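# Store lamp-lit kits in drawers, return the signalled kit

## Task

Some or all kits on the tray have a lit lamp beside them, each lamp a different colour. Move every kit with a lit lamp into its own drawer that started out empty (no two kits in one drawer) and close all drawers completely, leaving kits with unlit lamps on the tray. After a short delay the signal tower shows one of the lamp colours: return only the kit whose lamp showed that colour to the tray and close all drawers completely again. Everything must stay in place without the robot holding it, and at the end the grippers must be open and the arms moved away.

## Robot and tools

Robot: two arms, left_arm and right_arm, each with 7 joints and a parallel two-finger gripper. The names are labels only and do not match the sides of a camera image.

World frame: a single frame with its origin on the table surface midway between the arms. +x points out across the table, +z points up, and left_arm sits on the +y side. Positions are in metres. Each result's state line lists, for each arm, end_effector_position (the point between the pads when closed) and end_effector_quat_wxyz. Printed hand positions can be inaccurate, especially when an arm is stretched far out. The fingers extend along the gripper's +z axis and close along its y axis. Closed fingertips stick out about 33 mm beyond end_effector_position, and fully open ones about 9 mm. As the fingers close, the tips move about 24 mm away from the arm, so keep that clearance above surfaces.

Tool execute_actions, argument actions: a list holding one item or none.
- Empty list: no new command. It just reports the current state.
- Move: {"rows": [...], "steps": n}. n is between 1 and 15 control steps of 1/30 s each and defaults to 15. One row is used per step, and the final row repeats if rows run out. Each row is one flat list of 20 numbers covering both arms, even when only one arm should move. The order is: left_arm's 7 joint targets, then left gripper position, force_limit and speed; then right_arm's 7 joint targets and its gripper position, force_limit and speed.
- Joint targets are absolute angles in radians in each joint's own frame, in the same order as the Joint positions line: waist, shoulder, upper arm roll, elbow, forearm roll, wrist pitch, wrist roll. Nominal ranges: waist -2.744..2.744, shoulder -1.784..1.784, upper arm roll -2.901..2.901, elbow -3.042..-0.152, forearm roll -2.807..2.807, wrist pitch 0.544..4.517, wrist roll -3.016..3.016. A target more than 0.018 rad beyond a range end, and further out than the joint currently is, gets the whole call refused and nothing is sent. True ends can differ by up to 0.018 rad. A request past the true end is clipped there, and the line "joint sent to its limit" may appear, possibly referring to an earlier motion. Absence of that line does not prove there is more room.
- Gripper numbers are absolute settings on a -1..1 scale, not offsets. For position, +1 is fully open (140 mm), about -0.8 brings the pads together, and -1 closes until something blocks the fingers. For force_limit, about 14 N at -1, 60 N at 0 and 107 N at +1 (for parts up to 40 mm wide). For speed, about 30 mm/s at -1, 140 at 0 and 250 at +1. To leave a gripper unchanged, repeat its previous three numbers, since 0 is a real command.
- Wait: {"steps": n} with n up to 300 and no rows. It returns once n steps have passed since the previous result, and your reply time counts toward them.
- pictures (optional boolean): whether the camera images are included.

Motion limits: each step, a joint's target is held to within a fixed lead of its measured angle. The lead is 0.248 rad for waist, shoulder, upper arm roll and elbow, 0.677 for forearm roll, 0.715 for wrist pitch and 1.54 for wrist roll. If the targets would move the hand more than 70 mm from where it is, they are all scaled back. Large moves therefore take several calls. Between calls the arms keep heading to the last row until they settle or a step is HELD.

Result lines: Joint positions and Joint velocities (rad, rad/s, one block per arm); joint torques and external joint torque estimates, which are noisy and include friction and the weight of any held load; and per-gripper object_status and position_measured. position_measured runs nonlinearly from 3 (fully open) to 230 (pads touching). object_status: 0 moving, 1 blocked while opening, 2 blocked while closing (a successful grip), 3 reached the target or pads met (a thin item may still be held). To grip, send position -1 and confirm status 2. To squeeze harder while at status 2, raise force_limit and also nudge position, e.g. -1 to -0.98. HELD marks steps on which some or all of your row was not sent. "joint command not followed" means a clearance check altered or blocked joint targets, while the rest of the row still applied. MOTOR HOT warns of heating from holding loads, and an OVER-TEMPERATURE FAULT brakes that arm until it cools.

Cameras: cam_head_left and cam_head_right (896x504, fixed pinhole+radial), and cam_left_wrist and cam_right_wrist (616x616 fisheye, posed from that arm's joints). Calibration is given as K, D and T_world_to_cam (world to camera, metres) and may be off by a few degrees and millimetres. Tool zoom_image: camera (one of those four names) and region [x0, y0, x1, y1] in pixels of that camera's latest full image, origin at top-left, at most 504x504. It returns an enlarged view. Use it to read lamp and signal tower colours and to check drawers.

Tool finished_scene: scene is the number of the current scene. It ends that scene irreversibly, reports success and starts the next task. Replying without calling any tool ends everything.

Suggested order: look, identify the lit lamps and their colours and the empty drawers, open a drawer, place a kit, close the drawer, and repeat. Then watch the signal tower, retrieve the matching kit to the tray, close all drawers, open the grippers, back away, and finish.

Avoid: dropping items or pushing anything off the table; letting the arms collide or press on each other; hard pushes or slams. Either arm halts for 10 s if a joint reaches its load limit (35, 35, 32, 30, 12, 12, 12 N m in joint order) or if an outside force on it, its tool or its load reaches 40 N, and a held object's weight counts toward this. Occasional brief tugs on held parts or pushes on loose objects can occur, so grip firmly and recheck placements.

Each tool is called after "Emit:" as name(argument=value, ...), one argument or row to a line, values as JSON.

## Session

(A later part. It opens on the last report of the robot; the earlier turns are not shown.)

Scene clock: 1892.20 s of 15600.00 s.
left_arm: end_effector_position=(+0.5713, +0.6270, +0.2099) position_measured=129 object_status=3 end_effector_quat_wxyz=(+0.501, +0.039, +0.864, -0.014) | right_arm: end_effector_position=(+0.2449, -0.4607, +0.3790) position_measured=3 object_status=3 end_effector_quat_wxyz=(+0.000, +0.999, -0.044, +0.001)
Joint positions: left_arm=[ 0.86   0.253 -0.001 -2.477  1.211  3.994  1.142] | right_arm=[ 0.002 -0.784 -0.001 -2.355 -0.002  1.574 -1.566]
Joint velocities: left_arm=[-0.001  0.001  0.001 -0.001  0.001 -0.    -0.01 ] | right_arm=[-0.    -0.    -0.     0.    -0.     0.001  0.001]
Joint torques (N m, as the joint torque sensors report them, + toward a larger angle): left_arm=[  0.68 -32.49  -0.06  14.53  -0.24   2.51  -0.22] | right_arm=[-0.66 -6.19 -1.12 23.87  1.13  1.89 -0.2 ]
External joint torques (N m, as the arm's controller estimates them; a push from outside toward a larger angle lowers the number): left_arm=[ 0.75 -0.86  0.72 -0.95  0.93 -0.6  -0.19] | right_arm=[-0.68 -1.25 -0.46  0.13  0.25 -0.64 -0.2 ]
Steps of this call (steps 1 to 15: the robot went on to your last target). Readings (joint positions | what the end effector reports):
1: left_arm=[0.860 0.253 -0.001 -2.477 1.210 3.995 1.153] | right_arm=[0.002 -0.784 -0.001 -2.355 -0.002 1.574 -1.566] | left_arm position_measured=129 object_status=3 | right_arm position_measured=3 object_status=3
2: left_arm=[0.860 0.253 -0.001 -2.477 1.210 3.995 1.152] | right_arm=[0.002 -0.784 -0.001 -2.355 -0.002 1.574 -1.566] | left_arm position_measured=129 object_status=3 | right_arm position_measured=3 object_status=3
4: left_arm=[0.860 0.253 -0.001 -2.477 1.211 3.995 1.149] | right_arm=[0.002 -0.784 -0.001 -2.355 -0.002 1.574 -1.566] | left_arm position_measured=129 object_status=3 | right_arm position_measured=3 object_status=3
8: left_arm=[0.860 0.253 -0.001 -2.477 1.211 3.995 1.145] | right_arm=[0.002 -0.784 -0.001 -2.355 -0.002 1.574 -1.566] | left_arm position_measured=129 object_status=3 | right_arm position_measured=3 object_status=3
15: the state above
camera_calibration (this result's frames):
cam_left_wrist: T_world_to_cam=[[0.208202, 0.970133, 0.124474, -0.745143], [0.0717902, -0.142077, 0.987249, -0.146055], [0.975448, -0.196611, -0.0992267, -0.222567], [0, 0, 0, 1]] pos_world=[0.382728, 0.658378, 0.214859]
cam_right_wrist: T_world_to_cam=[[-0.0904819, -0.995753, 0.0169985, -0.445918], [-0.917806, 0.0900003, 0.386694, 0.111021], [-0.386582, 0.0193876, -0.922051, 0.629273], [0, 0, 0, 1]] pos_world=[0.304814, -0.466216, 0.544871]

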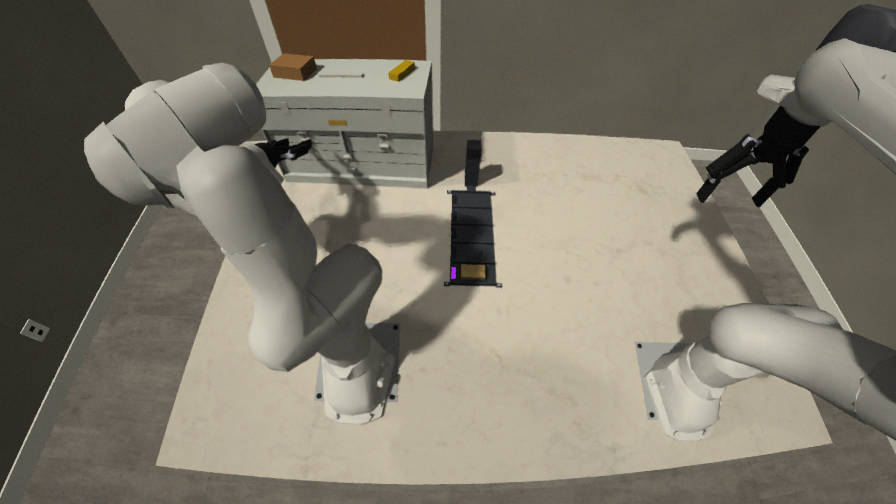

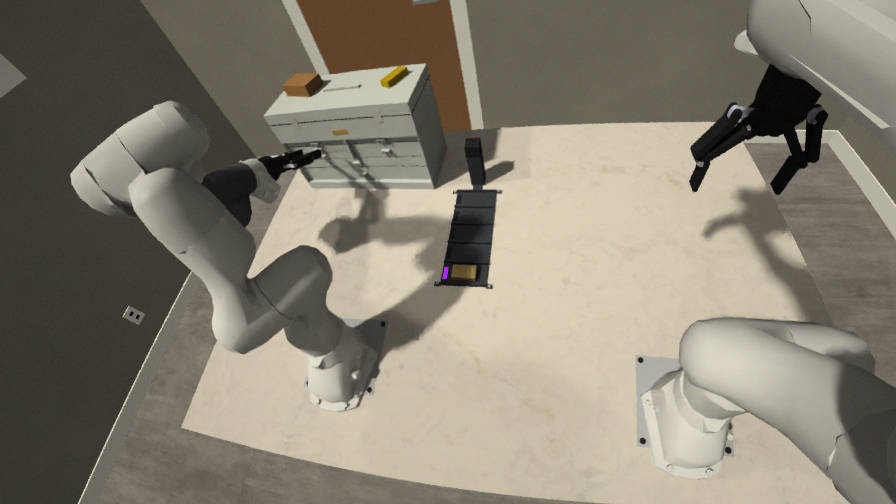

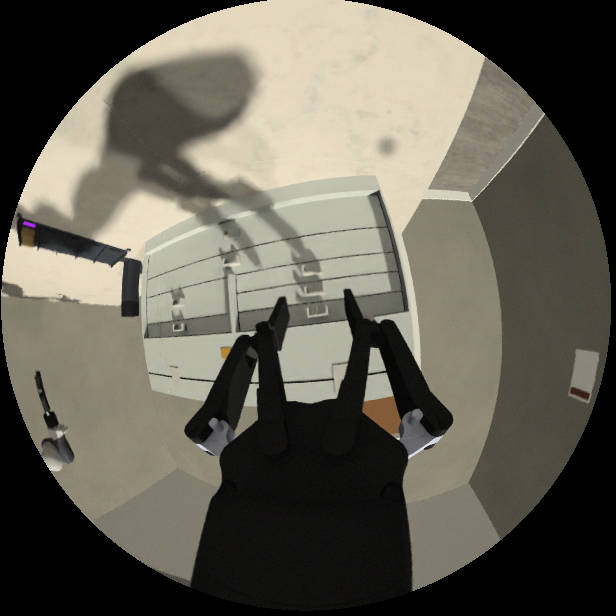

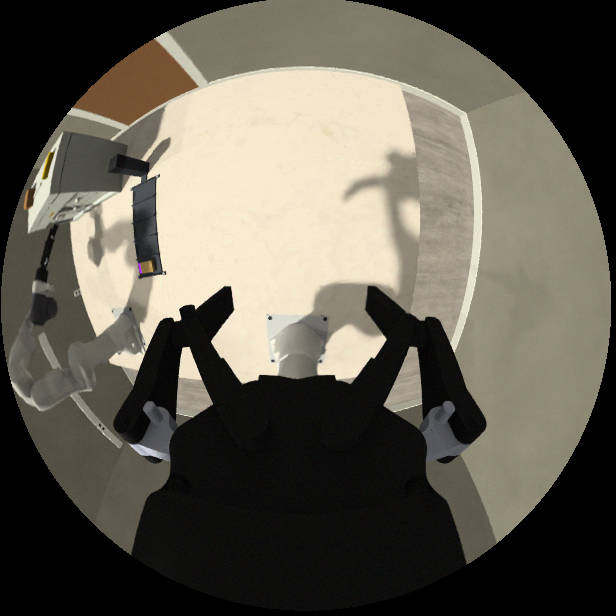

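Emit:
execute_actions(
  actions=[
    {"rows":[[0.825,0.2735,0,-2.442,1.192,3.973,1.111,0,0,1,0,-0.785,0,-2.356,0,1.571,-1.571,1,0,1]],"steps":15},
  ],
  pictures=false,
)

Emit:
execute_actions(
  actions=[
    {"rows":[[0.806,0.286,0,-2.42,1.181,3.962,1.102,0,0,1,0,-0.785,0,-2.356,0,1.571,-1.571,1,0,1]],"steps":15},
  ],
)

Scene clock: 1919.80 s of 15600.00 s.
left_arm: end_effector_position=(+0.5865, +0.6243, +0.2098) position_measured=129 object_status=3 end_effector_quat_wxyz=(+0.501, +0.038, +0.864, -0.017) | right_arm: end_effector_position=(+0.2449, -0.4607, +0.3790) position_measured=3 object_status=3 end_effector_quat_wxyz=(+0.000, +0.999, -0.044, +0.001)
Joint positions: left_arm=[ 0.828  0.271  0.001 -2.444  1.195  3.978  1.122] | right_arm=[ 0.002 -0.784 -0.001 -2.355 -0.002  1.574 -1.566]
Joint velocities: left_arm=[ 0.     0.    -0.     0.001 -0.002 -0.005 -0.013] | right_arm=[-0.001 -0.    -0.    -0.     0.001 -0.     0.   ]
Joint torques (N m, as the joint torque sensors report them, + toward a larger angle): left_arm=[ -2.69 -31.14  -1.3   16.71  -1.65   2.51  -0.19] | right_arm=[-0.42 -6.17 -0.63 23.72  1.2   1.89 -0.16]
External joint torques (N m, as the arm's controller estimates them; a push from outside toward a larger angle lowers the number): left_arm=[-2.71  1.4  -0.56  0.91 -0.44 -0.59 -0.17] | right_arm=[-0.42 -1.3   0.05  0.04  0.32 -0.64 -0.16]
Steps of this call (steps 1 to 15: the robot went on to your last target; steps 16 to 90: nothing new was sent; then 24.10 s passed at rest; steps 91 to 105: all 15 steps of this action). Readings (joint positions | what the end effector reports):
91: left_arm=[0.854 0.258 0.002 -2.469 1.208 3.992 1.137] | right_arm=[0.002 -0.784 -0.001 -2.355 -0.002 1.574 -1.566] | left_arm position_measured=129 object_status=3 | right_arm position_measured=3 object_status=3
92: left_arm=[0.847 0.263 0.002 -2.460 1.204 3.989 1.135] | right_arm=[0.002 -0.784 -0.001 -2.355 -0.002 1.574 -1.566] | left_arm position_measured=129 object_status=3 | right_arm position_measured=3 object_status=3
94: left_arm=[0.835 0.268 0.001 -2.450 1.200 3.985 1.131] | right_arm=[0.002 -0.784 -0.001 -2.355 -0.002 1.574 -1.566] | left_arm position_measured=129 object_status=3 | right_arm position_measured=3 object_status=3
98: left_arm=[0.828 0.271 0.001 -2.445 1.197 3.981 1.127] | right_arm=[0.002 -0.784 -0.001 -2.355 -0.002 1.574 -1.566] | left_arm position_measured=129 object_status=3 | right_arm position_measured=3 object_status=3
105: the state above

Scene clock: 1920.30 s of 15600.00 s.
left_arm: end_effector_position=(+0.5960, +0.6236, +0.2095) position_measured=129 object_status=3 end_effector_quat_wxyz=(+0.501, +0.037, +0.865, -0.017) | right_arm: end_effector_position=(+0.2449, -0.4607, +0.3790) position_measured=3 object_status=3 end_effector_quat_wxyz=(+0.000, +0.999, -0.044, +0.001)
Joint positions: left_arm=[ 0.809  0.284  0.001 -2.422  1.184  3.967  1.111] | right_arm=[ 0.002 -0.784 -0.001 -2.355 -0.002  1.574 -1.566]
Joint velocities: left_arm=[-0.     0.002 -0.001 -0.    -0.002 -0.004 -0.01 ] | right_arm=[ 0.     0.001 -0.001 -0.001 -0.    -0.    -0.   ]
Joint torques (N m, as the joint torque sensors report them, + toward a larger angle): left_arm=[ -2.32 -32.27  -1.28  16.34  -1.8    2.33  -0.3 ] | right_arm=[-0.92 -6.24 -1.52 23.46  1.21  1.91 -0.14]
External joint torques (N m, as the arm's controller estimates them; a push from outside toward a larger angle lowers the number): left_arm=[-2.31  0.87 -0.49  0.31 -0.56 -0.76 -0.28] | right_arm=[-0.93 -1.45 -0.86 -0.18  0.33 -0.61 -0.14]
Steps of this call (steps 1 to 15: all 15 steps of this action). Readings (joint positions | what the end effector reports):
1: left_arm=[0.824 0.274 0.001 -2.438 1.193 3.976 1.121] | right_arm=[0.002 -0.784 -0.001 -2.355 -0.002 1.574 -1.566] | left_arm position_measured=129 object_status=3 | right_arm position_measured=3 object_status=3
2: left_arm=[0.820 0.278 0.001 -2.432 1.190 3.974 1.119] | right_arm=[0.002 -0.784 -0.001 -2.355 -0.002 1.574 -1.566] | left_arm position_measured=129 object_status=3 | right_arm position_measured=3 object_status=3
4: left_arm=[0.813 0.281 0.001 -2.426 1.188 3.972 1.117] | right_arm=[0.002 -0.784 -0.001 -2.355 -0.002 1.574 -1.566] | left_arm position_measured=129 object_status=3 | right_arm position_measured=3 object_status=3
8: left_arm=[0.809 0.283 0.001 -2.422 1.185 3.969 1.114] | right_arm=[0.002 -0.784 -0.001 -2.355 -0.002 1.574 -1.566] | left_arm position_measured=129 object_status=3 | right_arm position_measured=3 object_status=3
15: the state above
camera_calibration (this result's frames):
cam_left_wrist: T_world_to_cam=[[0.207888, 0.971083, 0.117393, -0.745851], [0.0737119, -0.135226, 0.988069, -0.153496], [0.975371, -0.196754, -0.0996923, -0.247194], [0, 0, 0, 1]] pos_world=[0.407474, 0.65489, 0.214579]
cam_right_wrist: T_world_to_cam=[[-0.090482, -0.995753, 0.0169984, -0.445918], [-0.917806, 0.0900004, 0.386694, 0.111021], [-0.386582, 0.0193876, -0.922051, 0.629273], [0, 0, 0, 1]] pos_world=[0.304814, -0.466216, 0.544871]

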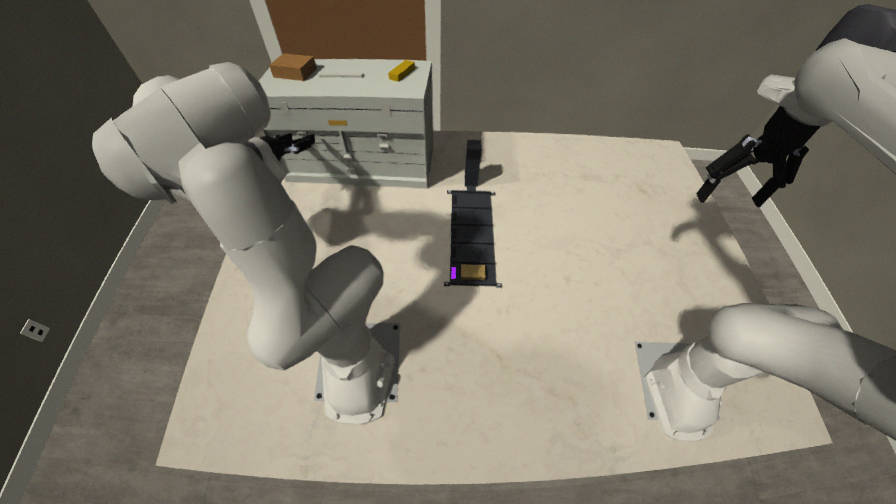

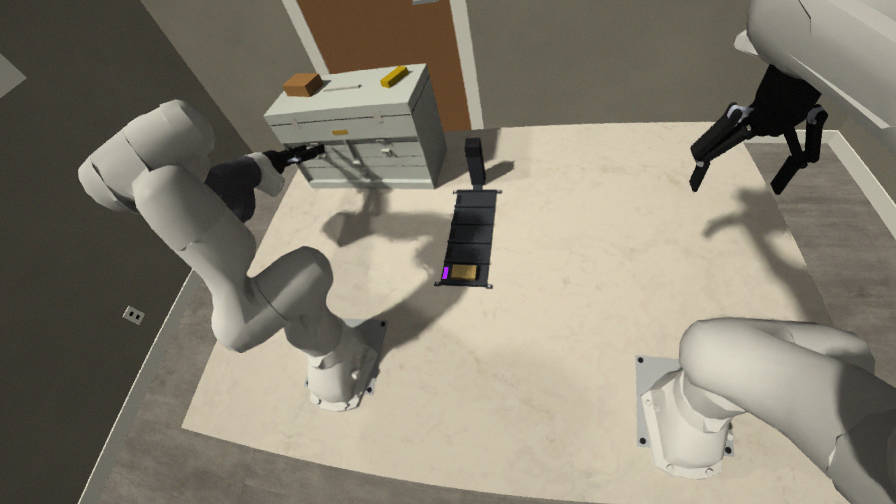

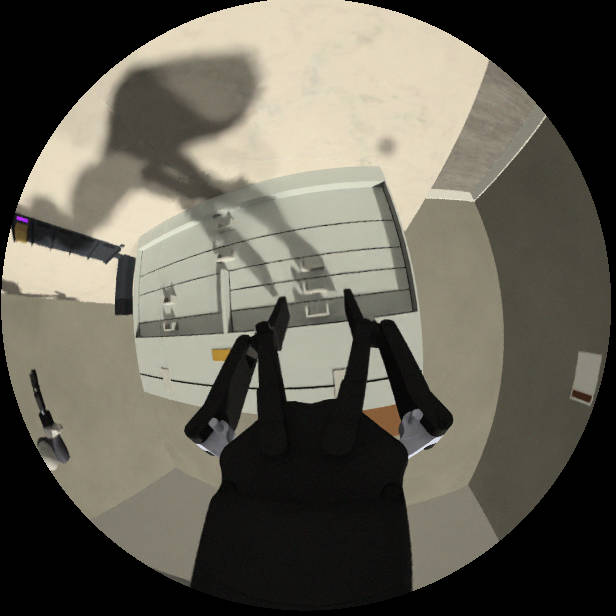

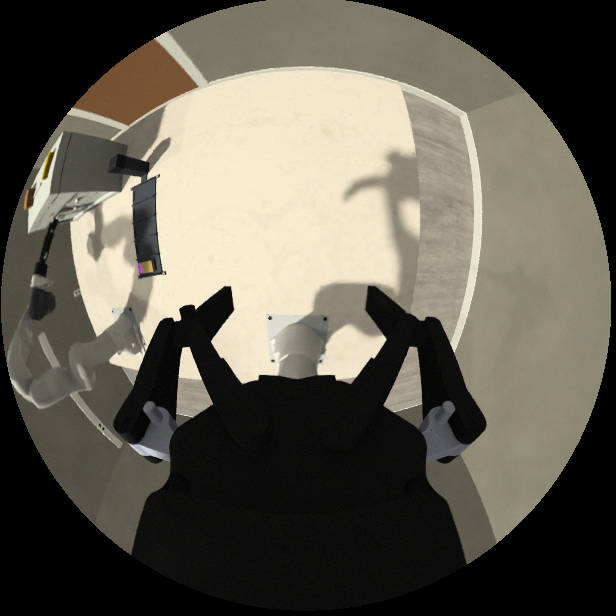

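Emit:
execute_actions(
  actions=[
    {"rows":[[0.794,0.294,0,-2.405,1.174,3.955,1.096,0,0,1,0,-0.785,0,-2.356,0,1.571,-1.571,1,0,1]],"steps":15},
  ],
  pictures=false,
)

Emit:
execute_actions(
  actions=[
    {"rows":[[0.794,0.294,0,-2.405,1.174,3.955,1.096,-1,0.3,0,0,-0.785,0,-2.356,0,1.571,-1.571,1,0,1]],"steps":15},
  ],
)

Scene clock: 1926.13 s of 15600.00 s.
left_arm: end_effector_position=(+0.6025, +0.6232, +0.2097) position_measured=129 object_status=3 end_effector_quat_wxyz=(+0.501, +0.037, +0.865, -0.017) | right_arm: end_effector_position=(+0.2449, -0.4607, +0.3790) position_measured=3 object_status=3 end_effector_quat_wxyz=(+0.000, +0.999, -0.044, +0.001)
Joint positions: left_arm=[ 0.797  0.292  0.001 -2.407  1.177  3.96   1.104] | right_arm=[ 0.002 -0.784 -0.001 -2.355 -0.002  1.574 -1.566]
Joint velocities: left_arm=[ 0.001  0.     0.     0.001 -0.    -0.001 -0.003] | right_arm=[ 0.    -0.    -0.001  0.001  0.001 -0.001  0.001]
Joint torques (N m, as the joint torque sensors report them, + toward a larger angle): left_arm=[ -2.51 -31.69  -1.48  16.63  -1.79   2.44  -0.26] | right_arm=[-0.89 -5.9  -1.   23.3   1.19  1.88 -0.15]
External joint torques (N m, as the arm's controller estimates them; a push from outside toward a larger angle lowers the number): left_arm=[-2.54  1.86 -0.71  0.44 -0.54 -0.66 -0.24] | right_arm=[-0.87 -0.97 -0.29 -0.44  0.31 -0.66 -0.15]
Steps of this call (steps 1 to 15: the robot went on to your last target; steps 16 to 90: nothing new was sent; then 2.33 s passed at rest; steps 91 to 105: all 15 steps of this action). Readings (joint positions | what the end effector reports):
91: left_arm=[0.807 0.286 0.001 -2.418 1.182 3.965 1.108] | right_arm=[0.002 -0.784 -0.001 -2.355 -0.002 1.574 -1.566] | left_arm position_measured=129 object_status=3 | right_arm position_measured=3 object_status=3
92: left_arm=[0.804 0.288 0.001 -2.414 1.181 3.964 1.108] | right_arm=[0.002 -0.784 -0.001 -2.355 -0.002 1.574 -1.566] | left_arm position_measured=129 object_status=3 | right_arm position_measured=3 object_status=3
94: left_arm=[0.799 0.290 0.001 -2.409 1.179 3.962 1.107] | right_arm=[0.002 -0.784 -0.001 -2.355 -0.002 1.574 -1.566] | left_arm position_measured=129 object_status=3 | right_arm position_measured=3 object_status=3
98: left_arm=[0.797 0.292 0.001 -2.407 1.178 3.961 1.105] | right_arm=[0.002 -0.784 -0.001 -2.355 -0.002 1.574 -1.566] | left_arm position_measured=129 object_status=3 | right_arm position_measured=3 object_status=3
105: the state above

Scene clock: 1926.63 s of 15600.00 s.
left_arm: end_effector_position=(+0.6026, +0.6235, +0.2096) position_measured=195 object_status=0 end_effector_quat_wxyz=(+0.501, +0.036, +0.865, -0.017) | right_arm: end_effector_position=(+0.2449, -0.4607, +0.3790) position_measured=3 object_status=3 end_effector_quat_wxyz=(+0.000, +0.999, -0.044, +0.001)
Joint positions: left_arm=[ 0.797  0.292  0.001 -2.406  1.176  3.959  1.103] | right_arm=[ 0.002 -0.784 -0.001 -2.355 -0.002  1.574 -1.566]
Joint velocities: left_arm=[ 0.001  0.001  0.001 -0.001 -0.001 -0.     0.   ] | right_arm=[ 0.001  0.001  0.    -0.     0.    -0.     0.   ]
Joint torques (N m, as the joint torque sensors report them, + toward a larger angle): left_arm=[ -2.3  -31.93  -1.74  16.16  -1.75   2.58  -0.33] | right_arm=[-0.56 -6.25 -1.14 23.81  1.23  1.9  -0.15]
External joint torques (N m, as the arm's controller estimates them; a push from outside toward a larger angle lowers the number): left_arm=[-2.34  1.58 -0.98  0.01 -0.5  -0.51 -0.31] | right_arm=[-0.56 -1.47 -0.46  0.17  0.35 -0.62 -0.15]
Steps of this call (steps 1 to 15: all 15 steps of this action). Readings (joint positions | what the end effector reports):
1: left_arm=[0.797 0.292 0.001 -2.407 1.177 3.959 1.104] | right_arm=[0.002 -0.784 -0.001 -2.355 -0.002 1.574 -1.566] | left_arm position_measured=129 object_status=0 | right_arm position_measured=3 object_status=3
2: left_arm=[0.797 0.292 0.001 -2.407 1.177 3.959 1.104] | right_arm=[0.002 -0.784 -0.001 -2.355 -0.002 1.574 -1.566] | left_arm position_measured=135 object_status=0 | right_arm position_measured=3 object_status=3
4: left_arm=[0.797 0.292 0.001 -2.407 1.177 3.959 1.104] | right_arm=[0.002 -0.784 -0.001 -2.355 -0.002 1.574 -1.566] | left_arm position_measured=150 object_status=0 | right_arm position_measured=3 object_status=3
8: left_arm=[0.797 0.292 0.001 -2.406 1.177 3.959 1.103] | right_arm=[0.002 -0.784 -0.001 -2.355 -0.002 1.574 -1.566] | left_arm position_measured=181 object_status=0 | right_arm position_measured=3 object_status=3
15: the state above
camera_calibration (this result's frames):
cam_left_wrist: T_world_to_cam=[[0.205861, 0.971717, 0.115707, -0.745906], [0.0741715, -0.133393, 0.988284, -0.155573], [0.975766, -0.194867, -0.099534, -0.255016], [0, 0, 0, 1]] pos_world=[0.413928, 0.654363, 0.214674]
cam_right_wrist: T_world_to_cam=[[-0.090482, -0.995753, 0.0169985, -0.445918], [-0.917806, 0.0900004, 0.386694, 0.111021], [-0.386582, 0.0193876, -0.922051, 0.629273], [0, 0, 0, 1]] pos_world=[0.304814, -0.466216, 0.544871]

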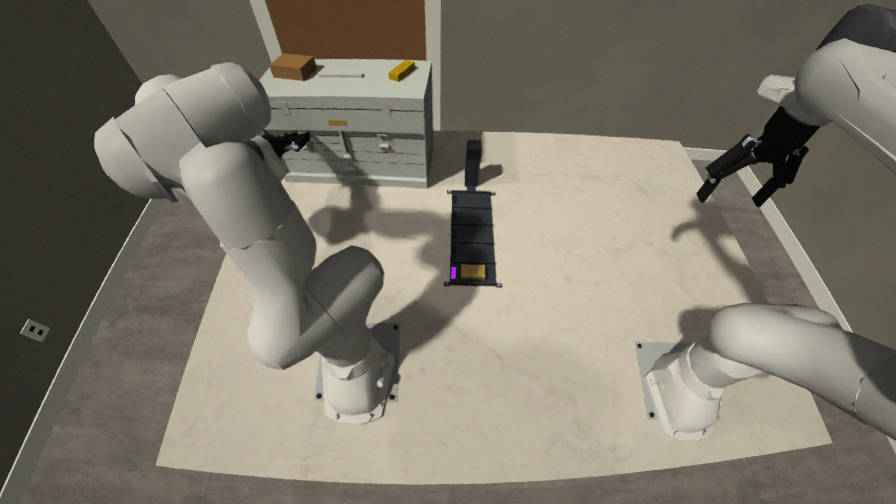

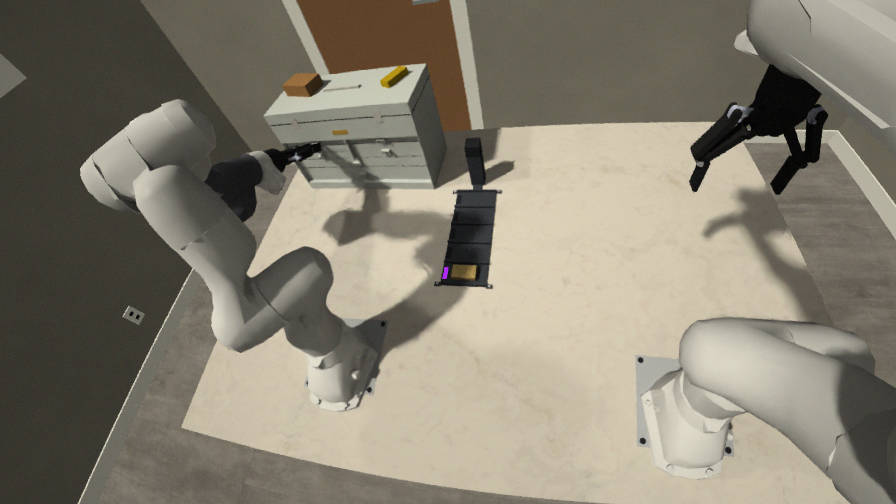

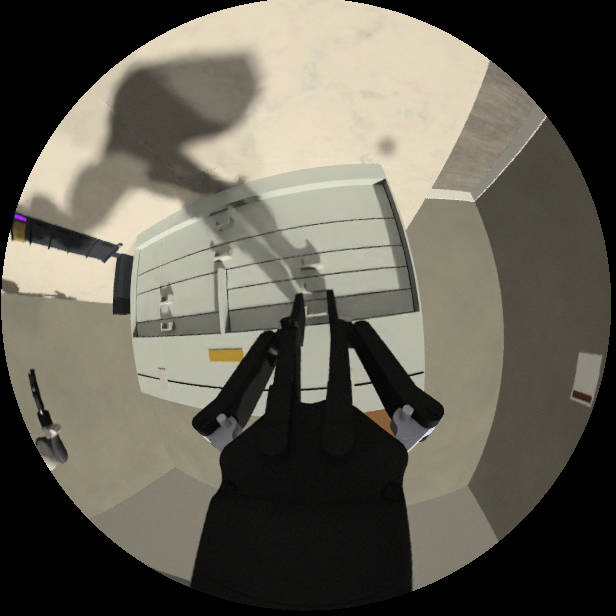

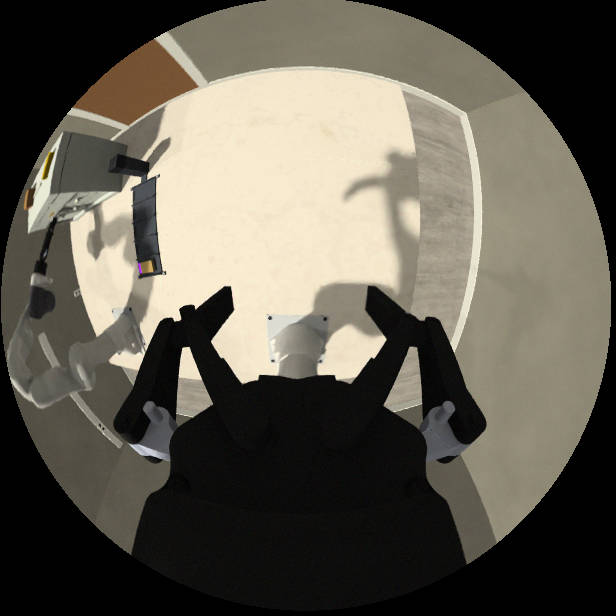

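Emit:
execute_actions(
  actions=[
    {"rows":[[0.834,0.2705,0,-2.446,1.199,3.982,1.128,-1,0.3,0,0,-0.785,0,-2.356,0,1.571,-1.571,1,0,1]],"steps":12},
  ],
  pictures=false,
)

Emit:
execute_actions(
  actions=[
    {"rows":[[0.863,0.252,0,-2.479,1.218,3.998,1.14,-1,0.3,0,0,-0.785,0,-2.356,0,1.571,-1.571,1,0,1]],"steps":12},
  ],
  pictures=false,
)

Emit:
execute_actions(
  actions=[
    {"rows":[[0.894,0.235,0,-2.509,1.239,4.014,1.149,-1,0.3,0,0,-0.785,0,-2.356,0,1.571,-1.571,1,0,1]],"steps":12},
  ],
  pictures=false,
)

Emit:
execute_actions(
  actions=[
    {"rows":[[0.926,0.219,0,-2.537,1.263,4.03,1.158,-1,0.3,0,0,-0.785,0,-2.356,0,1.571,-1.571,1,0,1]],"steps":12},
  ],
  pictures=false,
)

Emit:
execute_actions(
  actions=[
    {"rows":[[0.959,0.2025,0,-2.5645,1.288,4.046,1.166,-1,0.3,0,0,-0.785,0,-2.356,0,1.571,-1.571,1,0,1]],"steps":12},
  ],
  pictures=false,
)

Emit:
execute_actions(
  actions=[
    {"rows":[[0.995,0.188,0,-2.59,1.316,4.062,1.174,-1,0.3,0,0,-0.785,0,-2.356,0,1.571,-1.571,1,0,1]],"steps":12},
  ],
)

Scene clock: 1949.23 s of 15600.00 s.
left_arm: end_effector_position=(+0.5865, +0.6246, +0.2098) position_measured=195 object_status=2 end_effector_quat_wxyz=(+0.501, +0.036, +0.864, -0.018) | right_arm: end_effector_position=(+0.2449, -0.4607, +0.3790) position_measured=3 object_status=3 end_effector_quat_wxyz=(+0.000, +0.999, -0.044, +0.001)
Joint positions: left_arm=[ 0.83   0.272 -0.001 -2.443  1.195  3.978  1.117] | right_arm=[ 0.002 -0.784 -0.001 -2.355 -0.002  1.574 -1.566]
Joint velocities: left_arm=[ 0.004  0.001  0.    -0.003  0.003  0.005  0.01 ] | right_arm=[ 0.    -0.     0.    -0.001 -0.001  0.001  0.002]
Joint torques (N m, as the joint torque sensors report them, + toward a larger angle): left_arm=[  1.09 -33.68   0.54  13.94  -0.28   3.45   0.31] | right_arm=[-0.28 -5.8  -1.   23.44  1.22  1.89 -0.19]
External joint torques (N m, as the arm's controller estimates them; a push from outside toward a larger angle lowers the number): left_arm=[ 1.15 -1.08  1.37 -1.95  0.93  0.33  0.32] | right_arm=[-0.3  -1.02 -0.36 -0.15  0.35 -0.63 -0.19]
Steps of this call (steps 1 to 15: the robot went on to your last target; steps 16 to 90: nothing new was sent; then 19.20 s passed at rest; steps 91 to 102: all 12 steps of this action). Readings (joint positions | what the end effector reports):
91: left_arm=[0.804 0.287 -0.001 -2.414 1.179 3.961 1.105] | right_arm=[0.002 -0.784 -0.001 -2.355 -0.002 1.574 -1.566] | left_arm position_measured=195 object_status=2 | right_arm position_measured=3 object_status=3
92: left_arm=[0.812 0.281 -0.001 -2.424 1.184 3.965 1.107] | right_arm=[0.002 -0.784 -0.001 -2.355 -0.002 1.574 -1.566] | left_arm position_measured=195 object_status=2 | right_arm position_measured=3 object_status=3
94: left_arm=[0.822 0.275 -0.001 -2.436 1.190 3.972 1.110] | right_arm=[0.002 -0.784 -0.001 -2.355 -0.002 1.574 -1.566] | left_arm position_measured=195 object_status=2 | right_arm position_measured=3 object_status=3
98: left_arm=[0.829 0.272 -0.001 -2.442 1.194 3.977 1.115] | right_arm=[0.002 -0.784 -0.001 -2.355 -0.002 1.574 -1.566] | left_arm position_measured=195 object_status=2 | right_arm position_measured=3 object_status=3
102: the state above

Scene clock: 1949.63 s of 15600.00 s.
left_arm: end_effector_position=(+0.5720, +0.6256, +0.2101) position_measured=195 object_status=2 end_effector_quat_wxyz=(+0.501, +0.036, +0.864, -0.018) | right_arm: end_effector_position=(+0.2449, -0.4607, +0.3790) position_measured=3 object_status=3 end_effector_quat_wxyz=(+0.000, +0.999, -0.044, +0.001)
Joint positions: left_arm=[ 0.86   0.253 -0.002 -2.476  1.213  3.994  1.129] | right_arm=[ 0.002 -0.784 -0.001 -2.355 -0.002  1.574 -1.566]
Joint velocities: left_arm=[ 0.005 -0.002 -0.001 -0.002  0.     0.004  0.008] | right_arm=[ 0.    -0.001  0.    -0.001 -0.     0.    -0.   ]
Joint torques (N m, as the joint torque sensors report them, + toward a larger angle): left_arm=[  1.02 -31.34   0.94  14.11   0.09   3.74   0.57] | right_arm=[-0.49 -5.73 -1.56 23.58  1.2   1.89 -0.12]
External joint torques (N m, as the arm's controller estimates them; a push from outside toward a larger angle lowers the number): left_arm=[ 1.06  0.49  1.71 -1.48  1.28  0.6   0.59] | right_arm=[-0.49 -0.87 -0.9  -0.08  0.33 -0.64 -0.12]
Steps of this call (steps 1 to 12: all 12 steps of this action). Readings (joint positions | what the end effector reports):
1: left_arm=[0.836 0.268 -0.002 -2.450 1.198 3.980 1.118] | right_arm=[0.002 -0.784 -0.001 -2.355 -0.002 1.574 -1.566] | left_arm position_measured=195 object_status=2 | right_arm position_measured=3 object_status=3
2: left_arm=[0.844 0.262 -0.002 -2.459 1.202 3.984 1.120] | right_arm=[0.002 -0.784 -0.001 -2.355 -0.002 1.574 -1.566] | left_arm position_measured=195 object_status=2 | right_arm position_measured=3 object_status=3
4: left_arm=[0.853 0.256 -0.002 -2.470 1.208 3.989 1.123] | right_arm=[0.002 -0.784 -0.001 -2.355 -0.002 1.574 -1.566] | left_arm position_measured=195 object_status=2 | right_arm position_measured=3 object_status=3
8: left_arm=[0.859 0.254 -0.002 -2.475 1.212 3.993 1.127] | right_arm=[0.002 -0.784 -0.001 -2.355 -0.002 1.574 -1.566] | left_arm position_measured=195 object_status=2 | right_arm position_measured=3 object_status=3
12: the state above

Scene clock: 1950.03 s of 15600.00 s.
left_arm: end_effector_position=(+0.5576, +0.6266, +0.2103) position_measured=195 object_status=2 end_effector_quat_wxyz=(+0.501, +0.036, +0.864, -0.018) | right_arm: end_effector_position=(+0.2449, -0.4607, +0.3790) position_measured=3 object_status=3 end_effector_quat_wxyz=(+0.000, +0.999, -0.044, +0.001)
Joint positions: left_arm=[ 0.891  0.236 -0.003 -2.506  1.234  4.01   1.139] | right_arm=[ 0.002 -0.784 -0.001 -2.355 -0.002  1.574 -1.566]
Joint velocities: left_arm=[ 0.002 -0.     0.001 -0.002  0.004  0.003  0.009] | right_arm=[-0.    -0.     0.    -0.002  0.001  0.     0.001]
Joint torques (N m, as the joint torque sensors report them, + toward a larger angle): left_arm=[  1.44 -31.55   1.98  12.74   0.13   3.7    0.33] | right_arm=[-0.76 -6.05 -1.05 23.55  1.21  1.87 -0.16]
External joint torques (N m, as the arm's controller estimates them; a push from outside toward a larger angle lowers the number): left_arm=[ 1.57 -0.62  2.8  -2.56  1.28  0.56  0.35] | right_arm=[-0.75 -1.29 -0.36 -0.02  0.34 -0.64 -0.16]
Steps of this call (steps 1 to 12: all 12 steps of this action). Readings (joint positions | what the end effector reports):
1: left_arm=[0.866 0.249 -0.003 -2.482 1.216 3.996 1.130] | right_arm=[0.002 -0.784 -0.001 -2.355 -0.002 1.574 -1.566] | left_arm position_measured=195 object_status=2 | right_arm position_measured=3 object_status=3
2: left_arm=[0.874 0.244 -0.003 -2.490 1.222 4.000 1.132] | right_arm=[0.002 -0.784 -0.001 -2.355 -0.002 1.574 -1.566] | left_arm position_measured=195 object_status=2 | right_arm position_measured=3 object_status=3
4: left_arm=[0.883 0.239 -0.003 -2.500 1.228 4.005 1.134] | right_arm=[0.002 -0.784 -0.001 -2.355 -0.002 1.574 -1.566] | left_arm position_measured=195 object_status=2 | right_arm position_measured=3 object_status=3
8: left_arm=[0.889 0.237 -0.003 -2.505 1.233 4.009 1.137] | right_arm=[0.002 -0.784 -0.001 -2.355 -0.002 1.574 -1.566] | left_arm position_measured=195 object_status=2 | right_arm position_measured=3 object_status=3
12: the state above

Scene clock: 1950.43 s of 15600.00 s.
left_arm: end_effector_position=(+0.5431, +0.6276, +0.2105) position_measured=195 object_status=2 end_effector_quat_wxyz=(+0.502, +0.036, +0.864, -0.019) | right_arm: end_effector_position=(+0.2449, -0.4607, +0.3790) position_measured=3 object_status=3 end_effector_quat_wxyz=(+0.000, +0.999, -0.044, +0.001)
Joint positions: left_arm=[ 0.922  0.22  -0.003 -2.534  1.258  4.026  1.148] | right_arm=[ 0.002 -0.784 -0.001 -2.355 -0.002  1.574 -1.566]
Joint velocities: left_arm=[ 0.005 -0.001  0.    -0.001  0.004  0.002  0.007] | right_arm=[ 0.002  0.    -0.002  0.001  0.     0.    -0.001]
Joint torques (N m, as the joint torque sensors report them, + toward a larger angle): left_arm=[  1.37 -30.52   1.16  12.58   0.23   3.72   0.45] | right_arm=[-0.84 -6.22 -0.94 23.63  1.24  1.87 -0.17]
External joint torques (N m, as the arm's controller estimates them; a push from outside toward a larger angle lowers the number): left_arm=[ 1.43 -0.43  1.88 -2.4   1.37  0.57  0.47] | right_arm=[-0.86 -1.43 -0.28 -0.03  0.36 -0.66 -0.17]
Steps of this call (steps 1 to 12: all 12 steps of this action). Readings (joint positions | what the end effector reports):
1: left_arm=[0.897 0.233 -0.004 -2.511 1.238 4.012 1.140] | right_arm=[0.002 -0.784 -0.001 -2.355 -0.002 1.574 -1.566] | left_arm position_measured=195 object_status=2 | right_arm position_measured=3 object_status=3
2: left_arm=[0.905 0.228 -0.004 -2.519 1.244 4.016 1.141] | right_arm=[0.002 -0.784 -0.001 -2.355 -0.002 1.574 -1.566] | left_arm position_measured=195 object_status=2 | right_arm position_measured=3 object_status=3
4: left_arm=[0.915 0.223 -0.003 -2.529 1.251 4.022 1.144] | right_arm=[0.002 -0.784 -0.001 -2.355 -0.002 1.574 -1.566] | left_arm position_measured=195 object_status=2 | right_arm position_measured=3 object_status=3
8: left_arm=[0.921 0.221 -0.003 -2.533 1.257 4.026 1.147] | right_arm=[0.002 -0.784 -0.001 -2.355 -0.002 1.574 -1.566] | left_arm position_measured=195 object_status=2 | right_arm position_measured=3 object_status=3
12: the state above

Scene clock: 1950.83 s of 15600.00 s.
left_arm: end_effector_position=(+0.5285, +0.6286, +0.2108) position_measured=195 object_status=2 end_effector_quat_wxyz=(+0.502, +0.035, +0.864, -0.019) | right_arm: end_effector_position=(+0.2449, -0.4607, +0.3790) position_measured=3 object_status=3 end_effector_quat_wxyz=(+0.000, +0.999, -0.044, +0.001)
Joint positions: left_arm=[ 0.956  0.204 -0.003 -2.561  1.283  4.042  1.157] | right_arm=[ 0.002 -0.784 -0.001 -2.355 -0.002  1.574 -1.566]
Joint velocities: left_arm=[ 0.004  0.     0.    -0.002  0.003  0.002  0.007] | right_arm=[ 0.     0.002 -0.001  0.     0.001  0.001  0.   ]
Joint torques (N m, as the joint torque sensors report them, + toward a larger angle): left_arm=[  1.59 -30.47   1.21  12.66   0.29   3.75   0.43] | right_arm=[-0.7  -6.13 -1.32 23.37  1.17  1.88 -0.18]
External joint torques (N m, as the arm's controller estimates them; a push from outside toward a larger angle lowers the number): left_arm=[ 1.67 -1.28  1.9  -2.    1.42  0.61  0.45] | right_arm=[-0.67 -1.35 -0.61 -0.27  0.3  -0.64 -0.18]
Steps of this call (steps 1 to 12: all 12 steps of this action). Readings (joint positions | what the end effector reports):
1: left_arm=[0.929 0.216 -0.004 -2.539 1.262 4.028 1.149] | right_arm=[0.002 -0.784 -0.001 -2.355 -0.002 1.574 -1.566] | left_arm position_measured=195 object_status=2 | right_arm position_measured=3 object_status=3
2: left_arm=[0.938 0.212 -0.004 -2.547 1.268 4.032 1.150] | right_arm=[0.002 -0.784 -0.001 -2.355 -0.002 1.574 -1.566] | left_arm position_measured=195 object_status=2 | right_arm position_measured=3 object_status=3
4: left_arm=[0.948 0.207 -0.003 -2.556 1.276 4.037 1.153] | right_arm=[0.002 -0.784 -0.001 -2.355 -0.002 1.574 -1.566] | left_arm position_measured=195 object_status=2 | right_arm position_measured=3 object_status=3
8: left_arm=[0.954 0.204 -0.003 -2.561 1.282 4.041 1.155] | right_arm=[0.002 -0.784 -0.001 -2.355 -0.002 1.574 -1.566] | left_arm position_measured=195 object_status=2 | right_arm position_measured=3 object_status=3
12: the state above

Scene clock: 1951.23 s of 15600.00 s.
left_arm: end_effector_position=(+0.5137, +0.6296, +0.2110) position_measured=195 object_status=2 end_effector_quat_wxyz=(+0.502, +0.035, +0.864, -0.019) | right_arm: end_effector_position=(+0.2449, -0.4607, +0.3790) position_measured=3 object_status=3 end_effector_quat_wxyz=(+0.000, +0.999, -0.044, +0.001)
Joint positions: left_arm=[ 0.991  0.19  -0.003 -2.587  1.311  4.058  1.165] | right_arm=[ 0.002 -0.784 -0.001 -2.355 -0.002  1.574 -1.566]
Joint velocities: left_arm=[ 0.004 -0.    -0.    -0.002  0.005  0.003  0.006] | right_arm=[-0.001  0.001 -0.    -0.     0.001  0.001  0.001]
Joint torques (N m, as the joint torque sensors report them, + toward a larger angle): left_arm=[  1.2  -29.03   1.7   11.49   0.17   3.84   0.6 ] | right_arm=[-0.73 -6.53 -1.2  23.39  1.2   1.89 -0.16]
External joint torques (N m, as the arm's controller estimates them; a push from outside toward a larger angle lowers the number): left_arm=[ 1.22 -0.5   2.29 -2.91  1.28  0.68  0.62] | right_arm=[-0.69 -1.74 -0.47 -0.25  0.33 -0.64 -0.16]
Steps of this call (steps 1 to 12: all 12 steps of this action). Readings (joint positions | what the end effector reports):
1: left_arm=[0.963 0.201 -0.004 -2.566 1.288 4.044 1.158] | right_arm=[0.002 -0.784 -0.001 -2.355 -0.002 1.574 -1.566] | left_arm position_measured=195 object_status=2 | right_arm position_measured=3 object_status=3
2: left_arm=[0.972 0.196 -0.004 -2.574 1.295 4.048 1.159] | right_arm=[0.002 -0.784 -0.001 -2.355 -0.002 1.574 -1.566] | left_arm position_measured=195 object_status=2 | right_arm position_measured=3 object_status=3
4: left_arm=[0.983 0.192 -0.003 -2.582 1.303 4.053 1.161] | right_arm=[0.002 -0.784 -0.001 -2.355 -0.002 1.574 -1.566] | left_arm position_measured=195 object_status=2 | right_arm position_measured=3 object_status=3
8: left_arm=[0.990 0.190 -0.003 -2.587 1.309 4.057 1.164] | right_arm=[0.002 -0.784 -0.001 -2.355 -0.002 1.574 -1.566] | left_arm position_measured=195 object_status=2 | right_arm position_measured=3 object_status=3
12: the state above
camera_calibration (this result's frames):
cam_left_wrist: T_world_to_cam=[[0.206253, 0.972019, 0.112417, -0.733476], [0.0711676, -0.129485, 0.989024, -0.15058], [0.975907, -0.195989, -0.0958831, -0.16712], [0, 0, 0, 1]] pos_world=[0.325092, 0.660701, 0.215359]
cam_right_wrist: T_world_to_cam=[[-0.0904819, -0.995753, 0.0169986, -0.445918], [-0.917806, 0.0900003, 0.386694, 0.111021], [-0.386582, 0.0193874, -0.922051, 0.629273], [0, 0, 0, 1]] pos_world=[0.304814, -0.466216, 0.544871]

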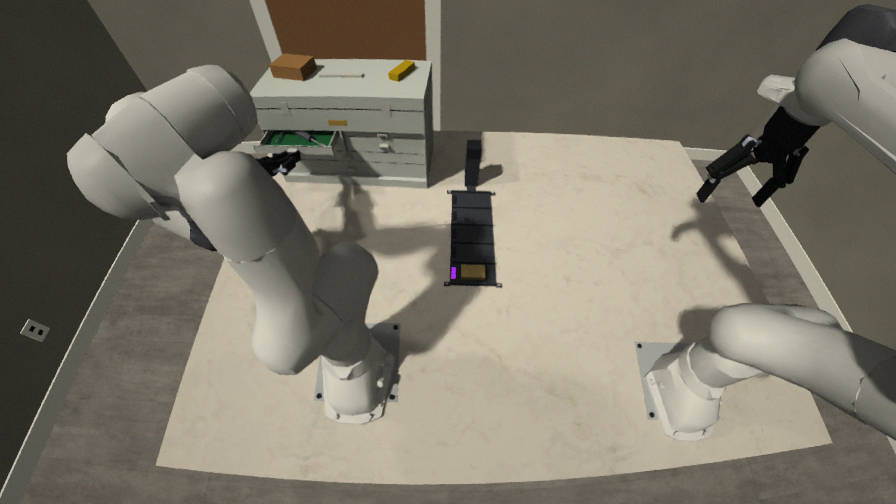

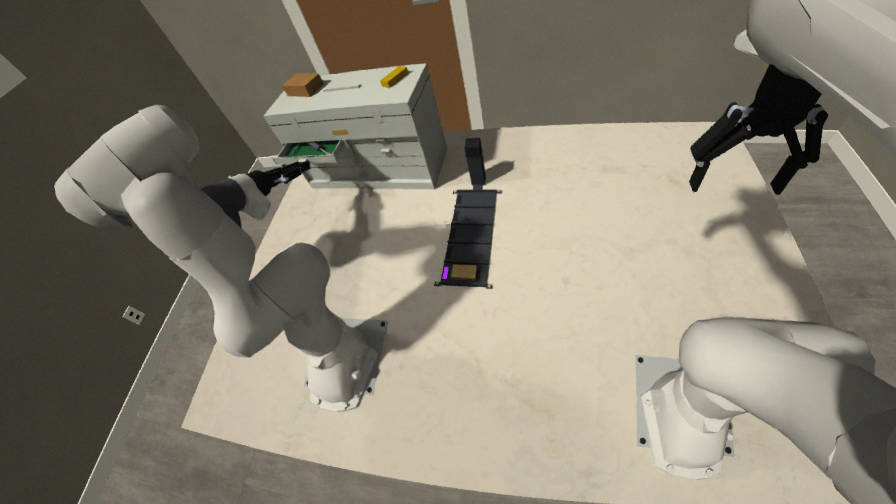

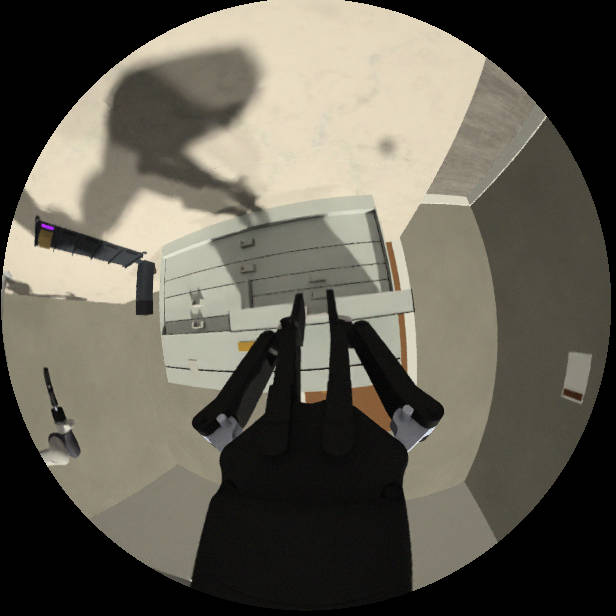

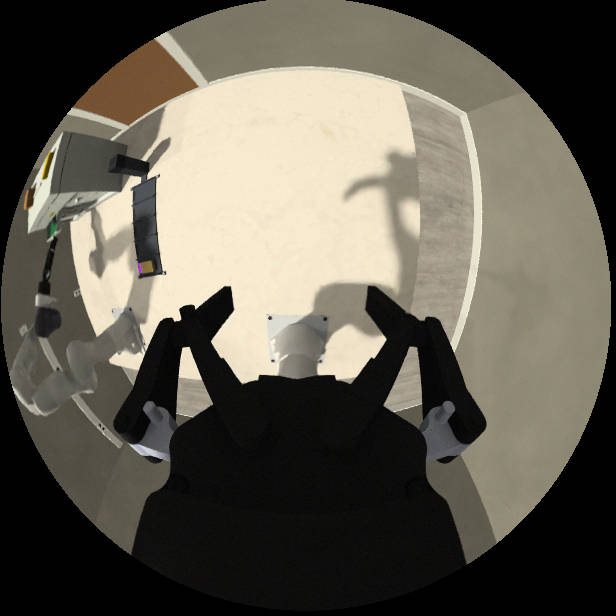

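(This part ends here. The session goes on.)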